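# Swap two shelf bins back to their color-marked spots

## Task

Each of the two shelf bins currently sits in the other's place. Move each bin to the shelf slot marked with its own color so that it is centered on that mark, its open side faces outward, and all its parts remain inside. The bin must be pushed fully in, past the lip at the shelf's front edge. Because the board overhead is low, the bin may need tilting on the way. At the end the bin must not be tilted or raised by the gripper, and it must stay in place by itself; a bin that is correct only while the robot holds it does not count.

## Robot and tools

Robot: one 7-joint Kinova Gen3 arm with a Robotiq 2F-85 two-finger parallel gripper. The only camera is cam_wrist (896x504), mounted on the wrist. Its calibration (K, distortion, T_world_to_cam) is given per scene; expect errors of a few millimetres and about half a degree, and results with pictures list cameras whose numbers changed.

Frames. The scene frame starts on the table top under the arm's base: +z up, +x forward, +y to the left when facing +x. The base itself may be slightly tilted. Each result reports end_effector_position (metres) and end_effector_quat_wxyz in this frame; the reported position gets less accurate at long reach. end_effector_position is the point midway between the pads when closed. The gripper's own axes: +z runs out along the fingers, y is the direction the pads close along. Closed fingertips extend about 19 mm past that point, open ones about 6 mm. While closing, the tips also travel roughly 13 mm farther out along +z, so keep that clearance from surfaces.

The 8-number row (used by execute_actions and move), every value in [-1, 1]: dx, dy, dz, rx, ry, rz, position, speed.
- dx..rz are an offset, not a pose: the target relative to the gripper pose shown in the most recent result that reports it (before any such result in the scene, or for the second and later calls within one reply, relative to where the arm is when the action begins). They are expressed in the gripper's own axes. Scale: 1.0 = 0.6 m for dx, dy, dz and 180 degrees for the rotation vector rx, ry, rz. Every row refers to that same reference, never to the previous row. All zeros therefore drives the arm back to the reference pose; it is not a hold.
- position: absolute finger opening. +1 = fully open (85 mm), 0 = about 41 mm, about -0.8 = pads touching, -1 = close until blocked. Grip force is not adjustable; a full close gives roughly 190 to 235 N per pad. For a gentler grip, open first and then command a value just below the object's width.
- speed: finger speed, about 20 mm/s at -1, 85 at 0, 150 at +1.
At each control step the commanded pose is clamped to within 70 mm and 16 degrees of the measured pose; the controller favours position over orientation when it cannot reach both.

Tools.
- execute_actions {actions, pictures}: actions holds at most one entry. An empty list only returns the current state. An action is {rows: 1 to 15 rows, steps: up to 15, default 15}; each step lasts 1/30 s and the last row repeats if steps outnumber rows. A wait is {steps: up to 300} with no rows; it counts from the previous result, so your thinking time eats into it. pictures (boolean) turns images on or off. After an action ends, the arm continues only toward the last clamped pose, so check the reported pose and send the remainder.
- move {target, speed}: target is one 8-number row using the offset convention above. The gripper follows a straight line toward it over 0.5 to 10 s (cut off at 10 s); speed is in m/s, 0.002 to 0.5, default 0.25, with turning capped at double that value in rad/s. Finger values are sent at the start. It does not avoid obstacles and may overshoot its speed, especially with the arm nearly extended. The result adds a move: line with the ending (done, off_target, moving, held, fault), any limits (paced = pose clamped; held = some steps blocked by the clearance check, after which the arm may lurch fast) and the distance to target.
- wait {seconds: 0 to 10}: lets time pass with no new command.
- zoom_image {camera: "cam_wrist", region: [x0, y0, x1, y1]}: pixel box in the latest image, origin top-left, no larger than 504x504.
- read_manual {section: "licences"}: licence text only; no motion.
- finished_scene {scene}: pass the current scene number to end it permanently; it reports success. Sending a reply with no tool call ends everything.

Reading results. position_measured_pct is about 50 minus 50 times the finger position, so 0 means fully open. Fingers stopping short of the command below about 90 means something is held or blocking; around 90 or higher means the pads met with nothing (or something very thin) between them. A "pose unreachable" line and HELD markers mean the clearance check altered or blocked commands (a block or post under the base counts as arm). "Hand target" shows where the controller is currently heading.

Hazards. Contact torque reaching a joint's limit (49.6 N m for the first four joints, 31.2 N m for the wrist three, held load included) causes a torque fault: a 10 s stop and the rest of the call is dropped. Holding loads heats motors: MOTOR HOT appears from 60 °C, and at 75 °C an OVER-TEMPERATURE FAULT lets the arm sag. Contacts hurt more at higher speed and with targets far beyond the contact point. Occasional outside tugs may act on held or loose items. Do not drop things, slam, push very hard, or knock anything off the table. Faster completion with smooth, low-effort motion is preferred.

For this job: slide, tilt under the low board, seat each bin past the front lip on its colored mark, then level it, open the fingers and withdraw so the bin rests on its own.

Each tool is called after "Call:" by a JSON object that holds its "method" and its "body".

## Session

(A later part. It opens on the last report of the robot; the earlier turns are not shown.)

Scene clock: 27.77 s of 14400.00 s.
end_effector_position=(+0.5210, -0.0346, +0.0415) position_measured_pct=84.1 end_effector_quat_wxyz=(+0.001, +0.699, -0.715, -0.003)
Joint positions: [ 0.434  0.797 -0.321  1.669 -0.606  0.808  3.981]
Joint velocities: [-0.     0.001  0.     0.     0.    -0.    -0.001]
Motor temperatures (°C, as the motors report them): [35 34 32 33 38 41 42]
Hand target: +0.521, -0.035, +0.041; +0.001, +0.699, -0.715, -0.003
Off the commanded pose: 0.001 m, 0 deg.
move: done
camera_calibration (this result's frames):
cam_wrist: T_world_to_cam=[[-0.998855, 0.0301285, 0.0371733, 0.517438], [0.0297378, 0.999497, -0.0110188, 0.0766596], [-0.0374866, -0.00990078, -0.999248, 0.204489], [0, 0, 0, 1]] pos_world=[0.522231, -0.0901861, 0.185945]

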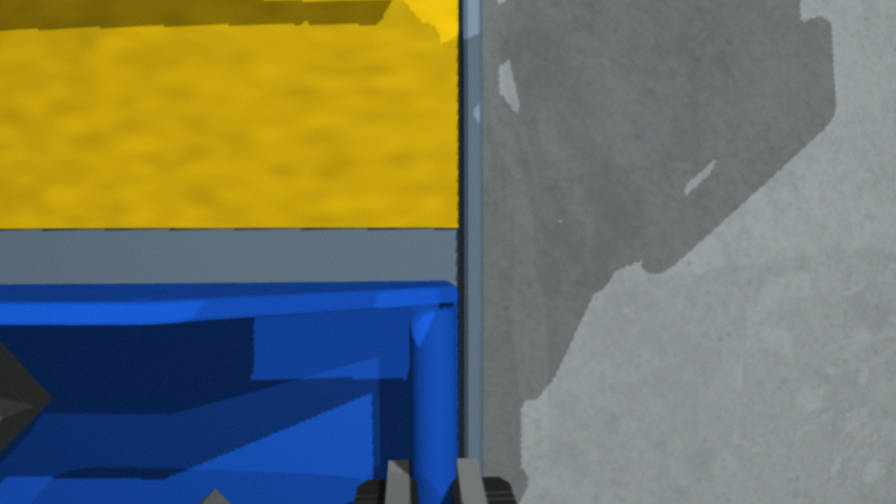

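Call:
{"method": "move", "body": {"target": [0,-0.005,-0.001,0,0,0,-1,0], "speed": 0.02}}

Call:
{"method": "move", "body": {"target": [0,0,0,0,0,0,-0.1,0]}}

Call:
{"method": "move", "body": {"target": [0,0,-0.1,0,0,0,-0.1,0]}}

Call:
{"method": "move", "body": {"target": [-0.1805,0.002,0,0,0,0,-0.1,0]}}

Call:
{"method": "move", "body": {"target": [0,0,0.1,0,0,0,-0.1,0], "speed": 0.1}}

Call:
{"method": "move", "body": {"target": [0,0,0,0,0,0,-1,0]}}

Call:
{"method": "move", "body": {"target": [0,0,-0.029,0,0,0,-1,0], "speed": 0.03}}

Call:
{"method": "move", "body": {"target": [0,0.16,-0.008,0,0,0,-1,0], "speed": 0.07}}

Call:
{"method": "move", "body": {"target": [0,0,-0.15,0,0,0,-1,0], "speed": 0.08}}

Scene clock: 29.37 s of 14400.00 s.
end_effector_position=(+0.5235, -0.0347, +0.0419) position_measured_pct=84.1 end_effector_quat_wxyz=(+0.001, +0.699, -0.715, -0.003)
Joint positions: [ 0.43   0.799 -0.319  1.659 -0.603  0.815  3.974]
Joint velocities: [-0.     0.001 -0.    -0.     0.001  0.    -0.   ]
Motor temperatures (°C, as the motors report them): [35 34 32 33 38 41 42]
Hand target: +0.524, -0.035, +0.042; +0.001, +0.699, -0.715, -0.003
Off the commanded pose: 0.000 m, 0 deg.
move: done
camera_calibration (this result's frames):
cam_wrist: T_world_to_cam=[[-0.998813, 0.0304358, 0.0380319, 0.519954], [0.0300485, 0.999491, -0.0107148, 0.076478], [-0.0383386, -0.00955925, -0.999219, 0.205406], [0, 0, 0, 1]] pos_world=[0.524913, -0.0903007, 0.18629]

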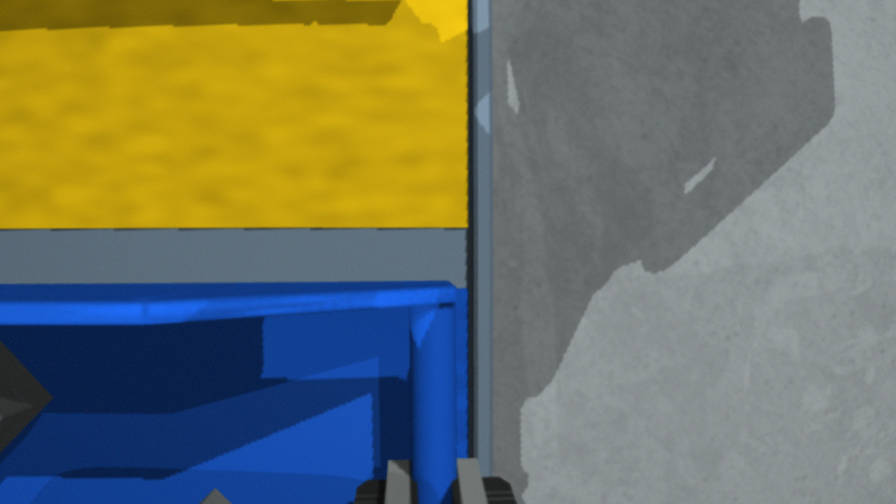

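Scene clock: 30.07 s of 14400.00 s.
end_effector_position=(+0.5235, -0.0347, +0.0419) position_measured_pct=54.8 end_effector_quat_wxyz=(+0.001, +0.699, -0.715, -0.003)
Joint positions: [ 0.43   0.799 -0.319  1.659 -0.603  0.815  3.974]
Joint velocities: [ 0.     0.002 -0.    -0.    -0.001 -0.     0.001]
Motor temperatures (°C, as the motors report them): [35 34 32 33 38 41 42]
Hand target: +0.524, -0.035, +0.042; +0.001, +0.699, -0.715, -0.003
Off the commanded pose: 0.000 m, 0 deg.
move: done
camera_calibration (this result's frames):
cam_wrist: T_world_to_cam=[[-0.998813, 0.0304333, 0.0380248, 0.519957], [0.0300459, 0.999491, -0.0107177, 0.0764794], [-0.0383316, -0.00956246, -0.999219, 0.205404], [0, 0, 0, 1]] pos_world=[0.524916, -0.0903003, 0.186292]

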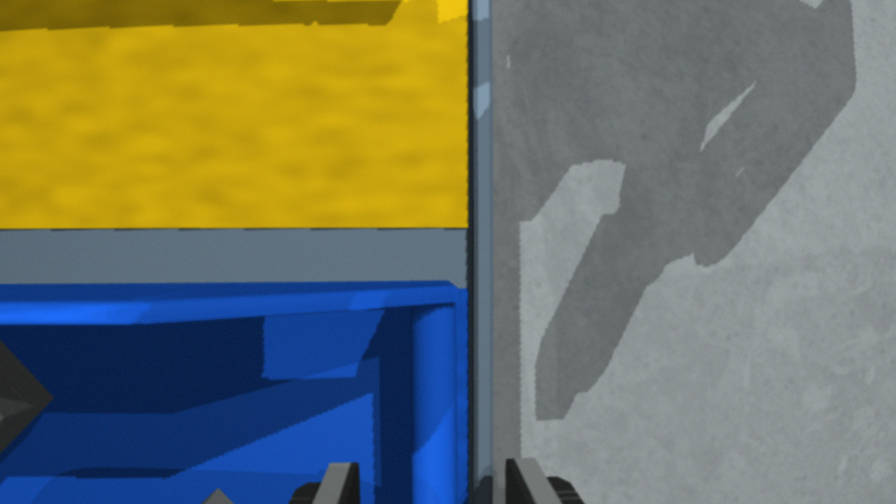

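Scene clock: 30.80 s of 14400.00 s.
end_effector_position=(+0.5238, -0.0350, +0.1016) position_measured_pct=54.8 end_effector_quat_wxyz=(+0.001, +0.699, -0.715, -0.004)
Joint positions: [ 0.487  0.72  -0.294  1.612 -0.57   0.962  3.949]
Joint velocities: [ 0.002 -0.005  0.001 -0.    -0.002  0.     0.   ]
Motor temperatures (°C, as the motors report them): [35 34 32 33 38 41 42]
Hand target: +0.524, -0.035, +0.102; +0.001, +0.699, -0.715, -0.003
Off the commanded pose: 0.000 m, 0 deg.
move: done
camera_calibration (this result's frames):
cam_wrist: T_world_to_cam=[[-0.998795, 0.0307075, 0.0382909, 0.517942], [0.0303315, 0.999486, -0.010364, 0.0772091], [-0.0385895, -0.00919007, -0.999213, 0.265239], [0, 0, 0, 1]] pos_world=[0.525211, -0.0906365, 0.245998]

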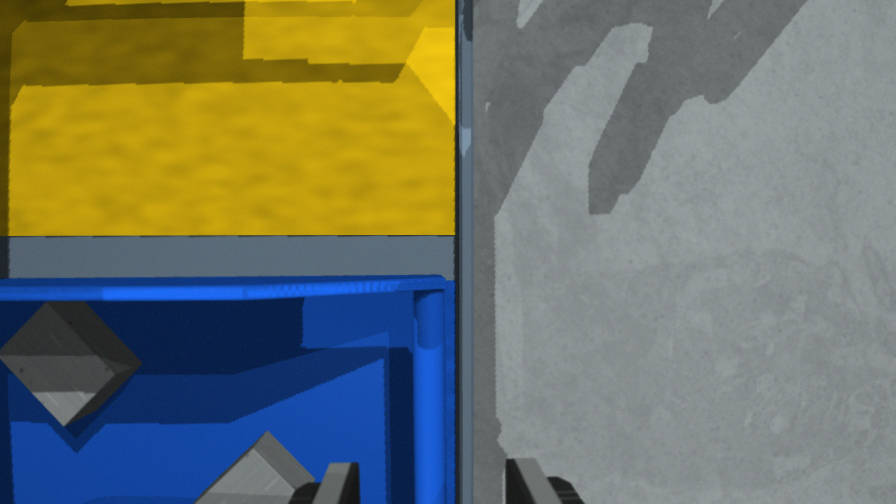

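Scene clock: 31.60 s of 14400.00 s.
end_effector_position=(+0.5253, +0.0728, +0.1023) position_measured_pct=54.8 end_effector_quat_wxyz=(+0.000, +0.698, -0.716, -0.004)
Joint positions: [ 0.369  0.542 -0.336  1.721 -0.613  0.924  3.794]
Joint velocities: [-0.004 -0.009 -0.005  0.     0.003 -0.001 -0.003]
Motor temperatures (°C, as the motors report them): [35 34 32 33 38 41 42]
Hand target: +0.525, +0.073, +0.102; +0.001, +0.699, -0.715, -0.003
Off the commanded pose: 0.001 m, 0 deg.
move: done
camera_calibration (this result's frames):
cam_wrist: T_world_to_cam=[[-0.998783, 0.0318011, 0.0377013, 0.516045], [0.0314492, 0.999456, -0.00989164, -0.0311454], [-0.0379953, -0.00869393, -0.99924, 0.266598], [0, 0, 0, 1]] pos_world=[0.526526, 0.0170354, 0.246632]

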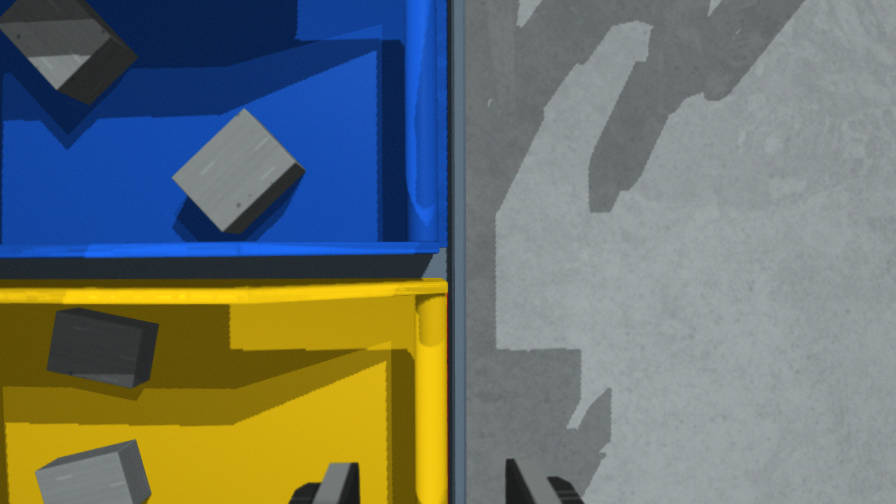

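Scene clock: 32.50 s of 14400.00 s.
end_effector_position=(+0.5251, +0.0731, +0.0426) position_measured_pct=54.8 end_effector_quat_wxyz=(+0.000, +0.698, -0.716, -0.003)
Joint positions: [ 0.304  0.627 -0.363  1.768 -0.648  0.765  3.818]
Joint velocities: [-0.002  0.003 -0.002 -0.     0.001 -0.    -0.001]
Motor temperatures (°C, as the motors report them): [35 34 32 33 38 41 42]
Hand target: +0.525, +0.073, +0.042; +0.001, +0.698, -0.716, -0.004
Off the commanded pose: 0.000 m, 0 deg.
move: done
camera_calibration (this result's frames):
cam_wrist: T_world_to_cam=[[-0.998809, 0.0314748, 0.0372876, 0.518116], [0.031112, 0.999463, -0.0102718, -0.0318535], [-0.0375909, -0.00909943, -0.999252, 0.206764], [0, 0, 0, 1]] pos_world=[0.526262, 0.0174103, 0.186963]

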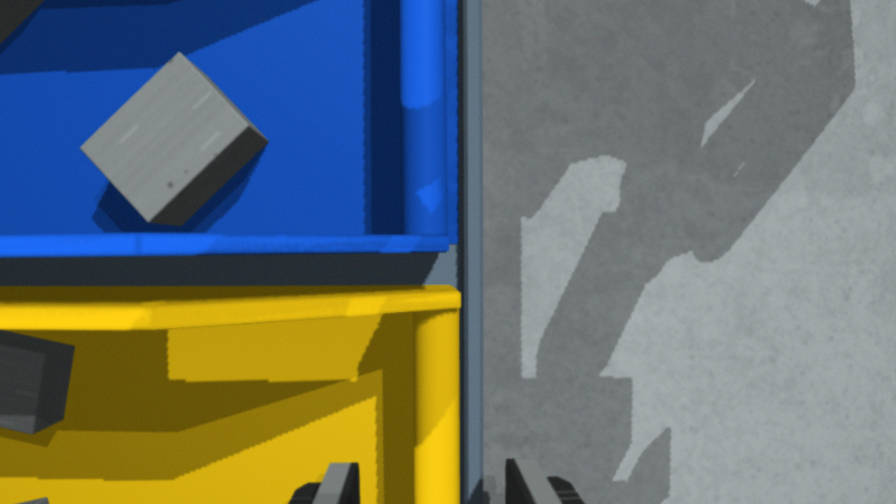

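Scene clock: 33.13 s of 14400.00 s.
end_effector_position=(+0.5250, +0.0729, +0.0428) position_measured_pct=84.5 end_effector_quat_wxyz=(+0.001, +0.698, -0.716, -0.003)
Joint positions: [ 0.305  0.627 -0.362  1.768 -0.648  0.766  3.818]
Joint velocities: [-0.     0.001 -0.     0.    -0.     0.    -0.001]
Motor temperatures (°C, as the motors report them): [35 34 32 33 38 41 42]
Hand target: +0.525, +0.073, +0.043; +0.000, +0.698, -0.716, -0.003
Off the commanded pose: 0.000 m, 0 deg.
move: done
camera_calibration (this result's frames):
cam_wrist: T_world_to_cam=[[-0.9988, 0.0319049, 0.0371512, 0.518031], [0.0315347, 0.999447, -0.0105088, -0.0318807], [-0.037466, -0.00932464, -0.999254, 0.206954], [0, 0, 0, 1]] pos_world=[0.526168, 0.0172651, 0.187219]

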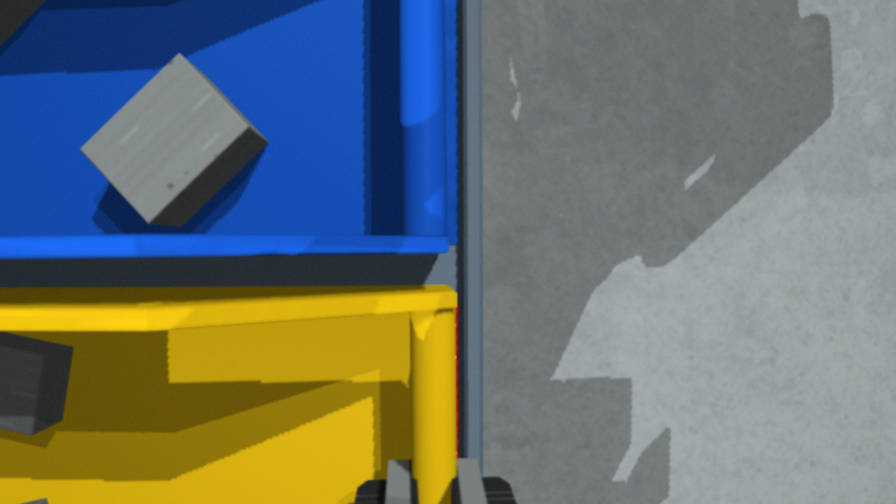

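Scene clock: 33.93 s of 14400.00 s.
end_effector_position=(+0.5244, +0.0731, +0.0595) position_measured_pct=84.5 end_effector_quat_wxyz=(+0.001, +0.698, -0.716, -0.004)
Joint positions: [ 0.323  0.601 -0.355  1.758 -0.637  0.811  3.81 ]
Joint velocities: [ 0.001 -0.002 -0.    -0.    -0.     0.    -0.   ]
Motor temperatures (°C, as the motors report them): [35 34 32 33 38 41 42]
Hand target: +0.525, +0.073, +0.060; +0.001, +0.698, -0.716, -0.003
Off the commanded pose: 0.001 m, 0 deg.
move: done
camera_calibration (this result's frames):
cam_wrist: T_world_to_cam=[[-0.998723, 0.0319228, 0.0391611, 0.516675], [0.0315746, 0.999456, -0.00947761, -0.0319957], [-0.0394424, -0.008229, -0.999188, 0.224537], [0, 0, 0, 1]] pos_world=[0.525881, 0.0173323, 0.203818]

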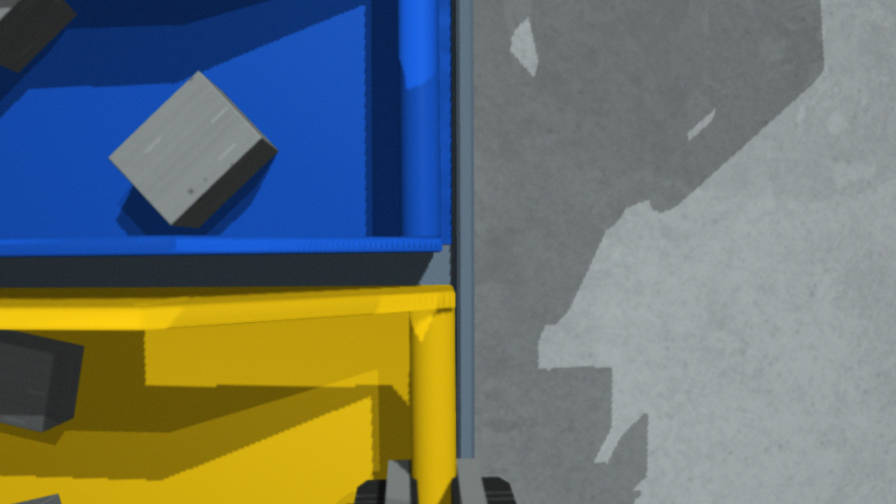

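Scene clock: 35.60 s of 14400.00 s.
end_effector_position=(+0.4277, +0.0761, +0.0643) position_measured_pct=84.5 end_effector_quat_wxyz=(+0.001, +0.698, -0.716, -0.005)
Joint positions: [ 0.468  0.5   -0.438  2.072 -0.749  0.683  4.022]
Joint velocities: [ 0.004 -0.003  0.004 -0.001 -0.002 -0.     0.002]
Motor temperatures (°C, as the motors report them): [35 34 32 33 38 41 42]
Hand target: +0.428, +0.076, +0.065; +0.001, +0.698, -0.716, -0.004
Off the commanded pose: 0.001 m, 0 deg.
move: done
camera_calibration (this result's frames):
cam_wrist: T_world_to_cam=[[-0.998637, 0.031632, 0.0415123, 0.419652], [0.0313121, 0.999475, -0.00833231, -0.0317708], [-0.041754, -0.00702112, -0.999103, 0.226433], [0, 0, 0, 1]] pos_world=[0.429529, 0.0200695, 0.208545]

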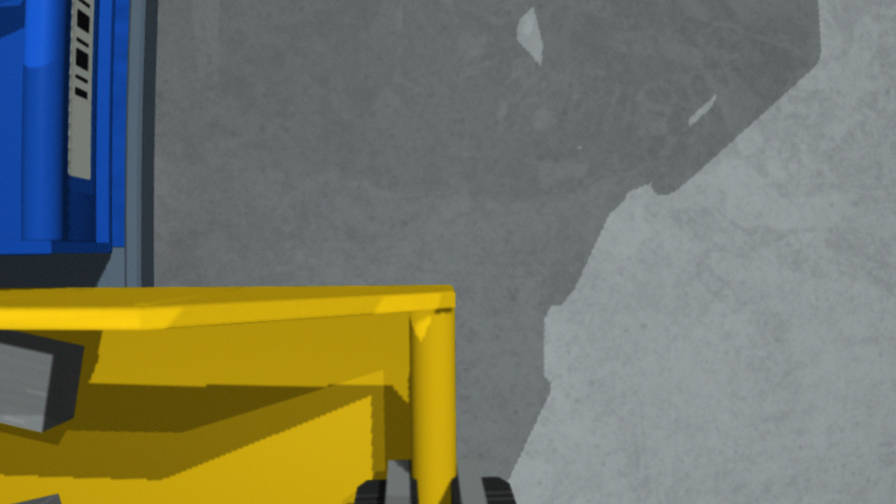

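Scene clock: 37.00 s of 14400.00 s.
end_effector_position=(+0.4281, +0.0757, +0.1536) position_measured_pct=84.5 end_effector_quat_wxyz=(+0.001, +0.698, -0.716, -0.007)
Joint positions: [ 0.579  0.355 -0.373  1.968 -0.648  0.982  3.961]
Joint velocities: [ 0.002 -0.004  0.002 -0.001 -0.001  0.     0.001]
Motor temperatures (°C, as the motors report them): [35 34 32 33 38 41 42]
Hand target: +0.429, +0.075, +0.154; +0.001, +0.698, -0.716, -0.005
Off the commanded pose: 0.001 m, 0 deg.
move: done
camera_calibration (this result's frames):
cam_wrist: T_world_to_cam=[[-0.998558, 0.0318505, 0.0432168, 0.416], [0.0315866, 0.999478, -0.00677633, -0.0310905], [-0.0434101, -0.00540149, -0.999043, 0.316209], [0, 0, 0, 1]] pos_world=[0.430109, 0.0195324, 0.297717]

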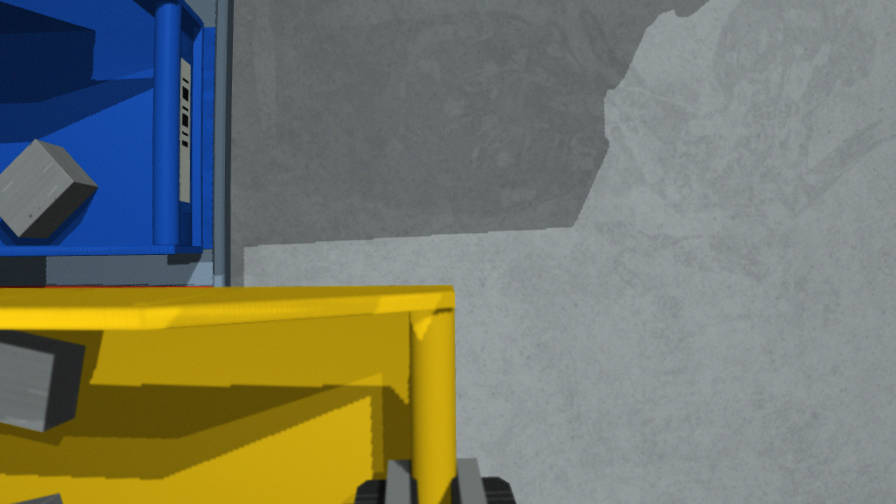

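Call:
{"method": "move", "body": {"target": [0.369,0,0,0.003,-0.002,0,-1,0], "speed": 0.12}}

Call:
{"method": "move", "body": {"target": [0,0,0.143,0,0,0,-1,0], "speed": 0.06}}

Scene clock: 39.63 s of 14400.00 s.
end_effector_position=(+0.4221, -0.1448, +0.1510) position_measured_pct=84.5 end_effector_quat_wxyz=(-0.004, +0.698, -0.716, -0.007)
Joint positions: [ 0.766  0.794 -0.25   1.656 -0.508  1.036  4.23 ]
Joint velocities: [ 0.     0.009  0.    -0.    -0.001  0.001  0.   ]
Motor temperatures (°C, as the motors report them): [35 34 32 34 38 41 42]
Hand target: +0.422, -0.145, +0.151; -0.004, +0.698, -0.716, -0.006
Off the commanded pose: 0.001 m, 0 deg.
move: done
camera_calibration (this result's frames):
cam_wrist: T_world_to_cam=[[-0.998852, 0.0309495, 0.0365575, 0.418192], [0.0309753, 0.99952, 0.000139928, 0.188711], [-0.0365357, 0.00127215, -0.999332, 0.3103], [0, 0, 0, 1]] pos_world=[0.423204, -0.201958, 0.294778]

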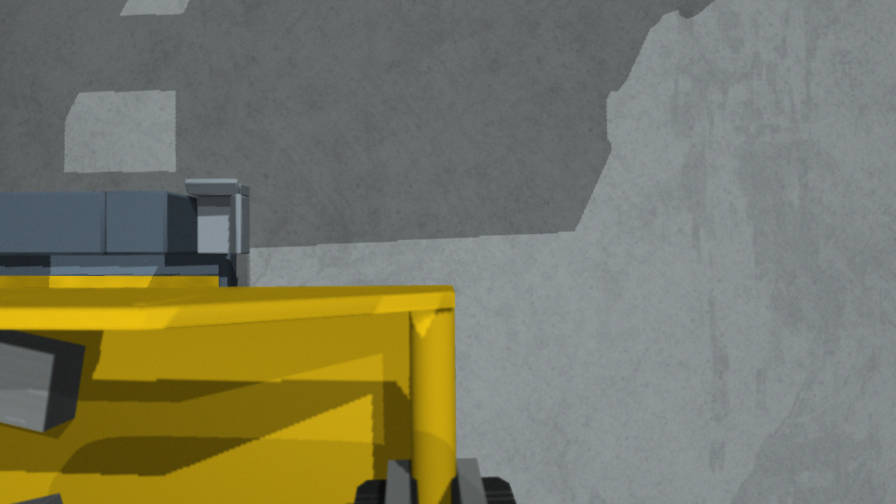

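Scene clock: 41.33 s of 14400.00 s.
end_effector_position=(+0.4215, -0.1430, +0.0648) position_measured_pct=84.5 end_effector_quat_wxyz=(-0.003, +0.699, -0.715, -0.007)
Joint positions: [ 0.698  0.906 -0.294  1.748 -0.564  0.81   4.273]
Joint velocities: [-0.001  0.001 -0.001  0.     0.001 -0.     0.   ]
Motor temperatures (°C, as the motors report them): [35 34 32 34 38 41 42]
Hand target: +0.422, -0.143, +0.065; -0.003, +0.699, -0.715, -0.007
Off the commanded pose: 0.001 m, 0 deg.
move: done
camera_calibration (this result's frames):
cam_wrist: T_world_to_cam=[[-0.998819, 0.0303297, 0.0379444, 0.420421], [0.0303925, 0.999537, 0.00107791, 0.187144], [-0.0378942, 0.00222986, -0.999279, 0.224825], [0, 0, 0, 1]] pos_world=[0.422757, -0.20031, 0.208508]

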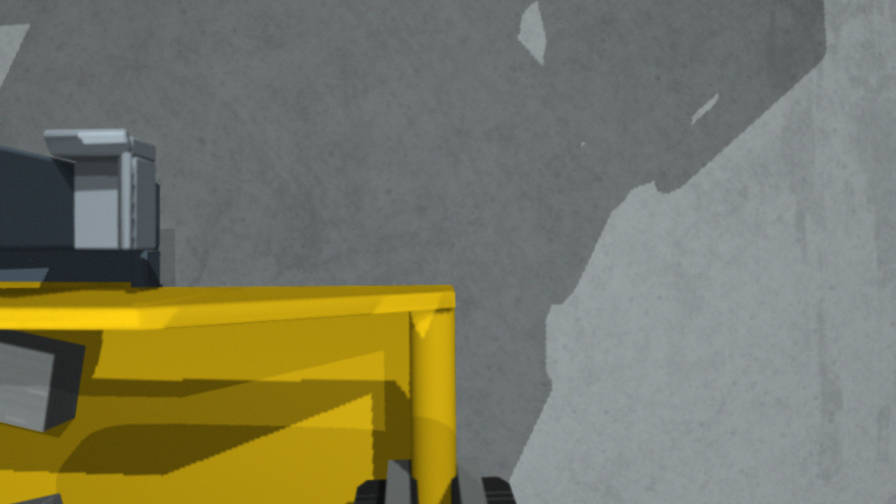

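Call:
{"method": "move", "body": {"target": [0.004,-0.166,0.009,0,0.004,0,-1,0], "speed": 0.06}}

Call:
{"method": "move", "body": {"target": [0,0,0.026,0,0,0,-1,0], "speed": 0.03}}

Call:
{"method": "move", "body": {"target": [0,0,0,0,0,0,-0.1,0]}}

Call:
{"method": "move", "body": {"target": [-0.03,0,-0.2,0,0,0,-0.1,0]}}

Scene clock: 43.70 s of 14400.00 s.
end_effector_position=(+0.5207, -0.1475, +0.0584) position_measured_pct=84.5 end_effector_quat_wxyz=(+0.001, +0.699, -0.715, -0.004)
Joint positions: [ 0.539  0.97  -0.251  1.446 -0.54   0.951  4.075]
Joint velocities: [-0.003  0.005 -0.003  0.     0.001  0.    -0.002]
Motor temperatures (°C, as the motors report them): [35 34 32 34 38 41 42]
Hand target: +0.521, -0.148, +0.059; +0.001, +0.699, -0.715, -0.003
Off the commanded pose: 0.000 m, 0 deg.
move: done
camera_calibration (this result's frames):
cam_wrist: T_world_to_cam=[[-0.998781, 0.0305989, 0.0387429, 0.519878], [0.0302073, 0.999487, -0.0106524, 0.189384], [-0.039049, -0.00946907, -0.999192, 0.22109], [0, 0, 0, 1]] pos_world=[0.522156, -0.203101, 0.202788]

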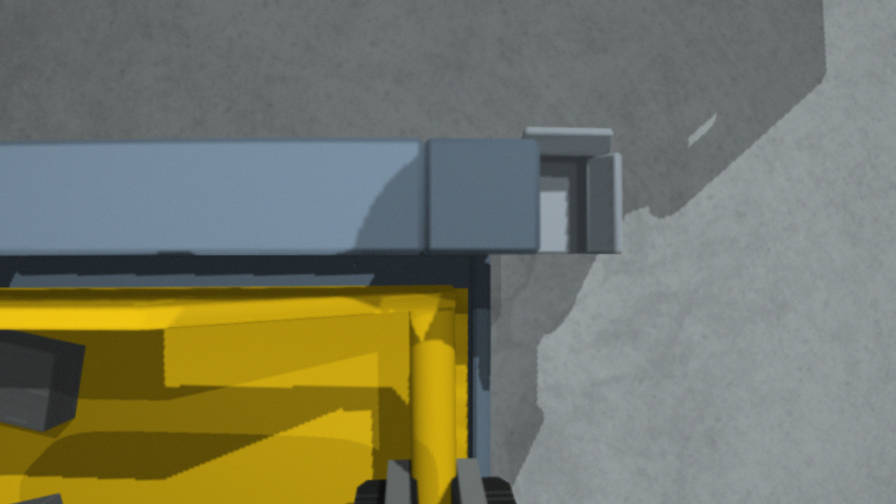

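Scene clock: 44.43 s of 14400.00 s.
end_effector_position=(+0.5205, -0.1475, +0.0435) position_measured_pct=84.5 end_effector_quat_wxyz=(+0.001, +0.699, -0.715, -0.003)
Joint positions: [ 0.527  0.988 -0.257  1.456 -0.547  0.918  4.08 ]
Joint velocities: [ 0.     0.002 -0.    -0.    -0.     0.    -0.   ]
Motor temperatures (°C, as the motors report them): [35 34 32 34 38 41 42]
Hand target: +0.521, -0.147, +0.043; +0.001, +0.699, -0.715, -0.004
Off the commanded pose: 0.001 m, 0 deg.
move: done
camera_calibration (this result's frames):
cam_wrist: T_world_to_cam=[[-0.998788, 0.030563, 0.0385903, 0.520283], [0.0301546, 0.999483, -0.0111211, 0.189329], [-0.0389102, -0.00994397, -0.999193, 0.206021], [0, 0, 0, 1]] pos_world=[0.52196, -0.203084, 0.187883]

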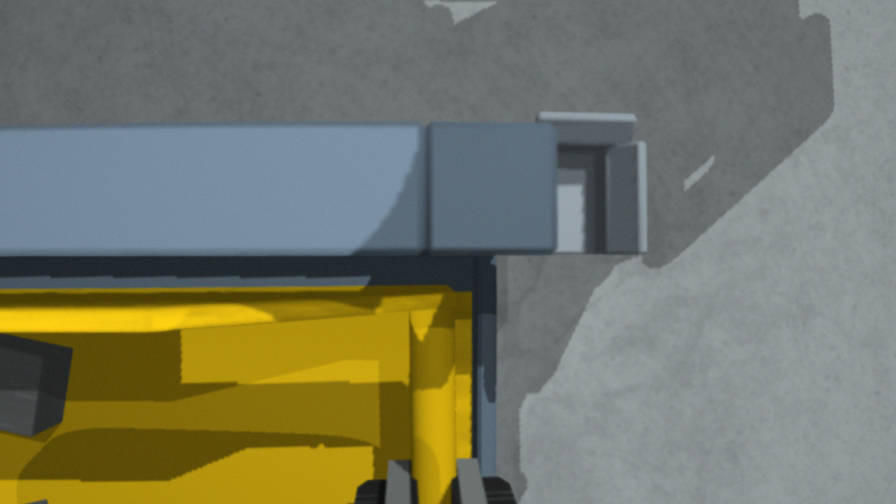

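Scene clock: 45.13 s of 14400.00 s.
end_effector_position=(+0.5205, -0.1475, +0.0435) position_measured_pct=54.8 end_effector_quat_wxyz=(+0.001, +0.699, -0.715, -0.003)
Joint positions: [ 0.527  0.988 -0.257  1.456 -0.547  0.918  4.08 ]
Joint velocities: [-0.    -0.    -0.     0.001  0.    -0.    -0.001]
Motor temperatures (°C, as the motors report them): [35 34 32 34 38 41 42]
Hand target: +0.521, -0.148, +0.043; +0.001, +0.699, -0.715, -0.003
Off the commanded pose: 0.000 m, 0 deg.
move: done
camera_calibration (this result's frames):
cam_wrist: T_world_to_cam=[[-0.998788, 0.0305601, 0.0385828, 0.520287], [0.0301516, 0.999483, -0.0111259, 0.189331], [-0.0389029, -0.00994913, -0.999193, 0.20602], [0, 0, 0, 1]] pos_world=[0.521962, -0.203084, 0.187886]

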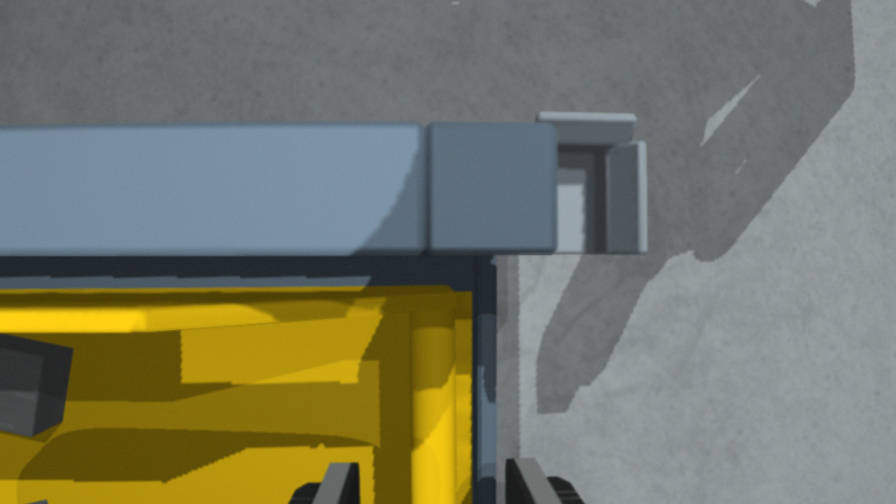

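Scene clock: 46.00 s of 14400.00 s.
end_effector_position=(+0.5216, -0.1301, +0.1633) position_measured_pct=54.8 end_effector_quat_wxyz=(+0.001, +0.699, -0.716, -0.004)
Joint positions: [ 0.612  0.831 -0.225  1.372 -0.503  1.18   4.021]
Joint velocities: [ 0.002 -0.003  0.001  0.    -0.     0.     0.001]
Motor temperatures (°C, as the motors report them): [35 34 32 34 38 41 42]
Hand target: +0.522, -0.130, +0.163; +0.001, +0.699, -0.716, -0.003
Off the commanded pose: 0.000 m, 0 deg.
move: done
camera_calibration (this result's frames):
cam_wrist: T_world_to_cam=[[-0.99877, 0.0311155, 0.0386051, 0.516289], [0.030723, 0.99947, -0.0107207, 0.172905], [-0.0389182, -0.0095214, -0.999197, 0.326], [0, 0, 0, 1]] pos_world=[0.523029, -0.185774, 0.307661]

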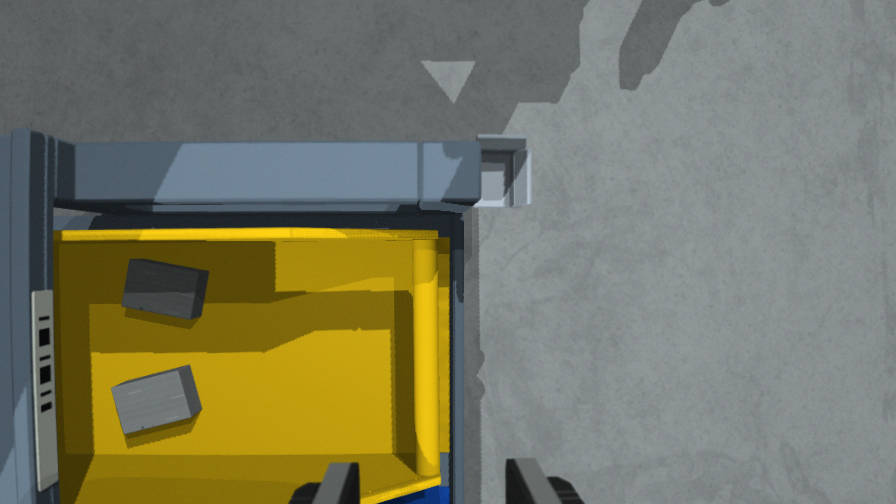

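Call:
{"method": "finished_scene", "body": {"scene": 1}}

The scene is finished: the task was done.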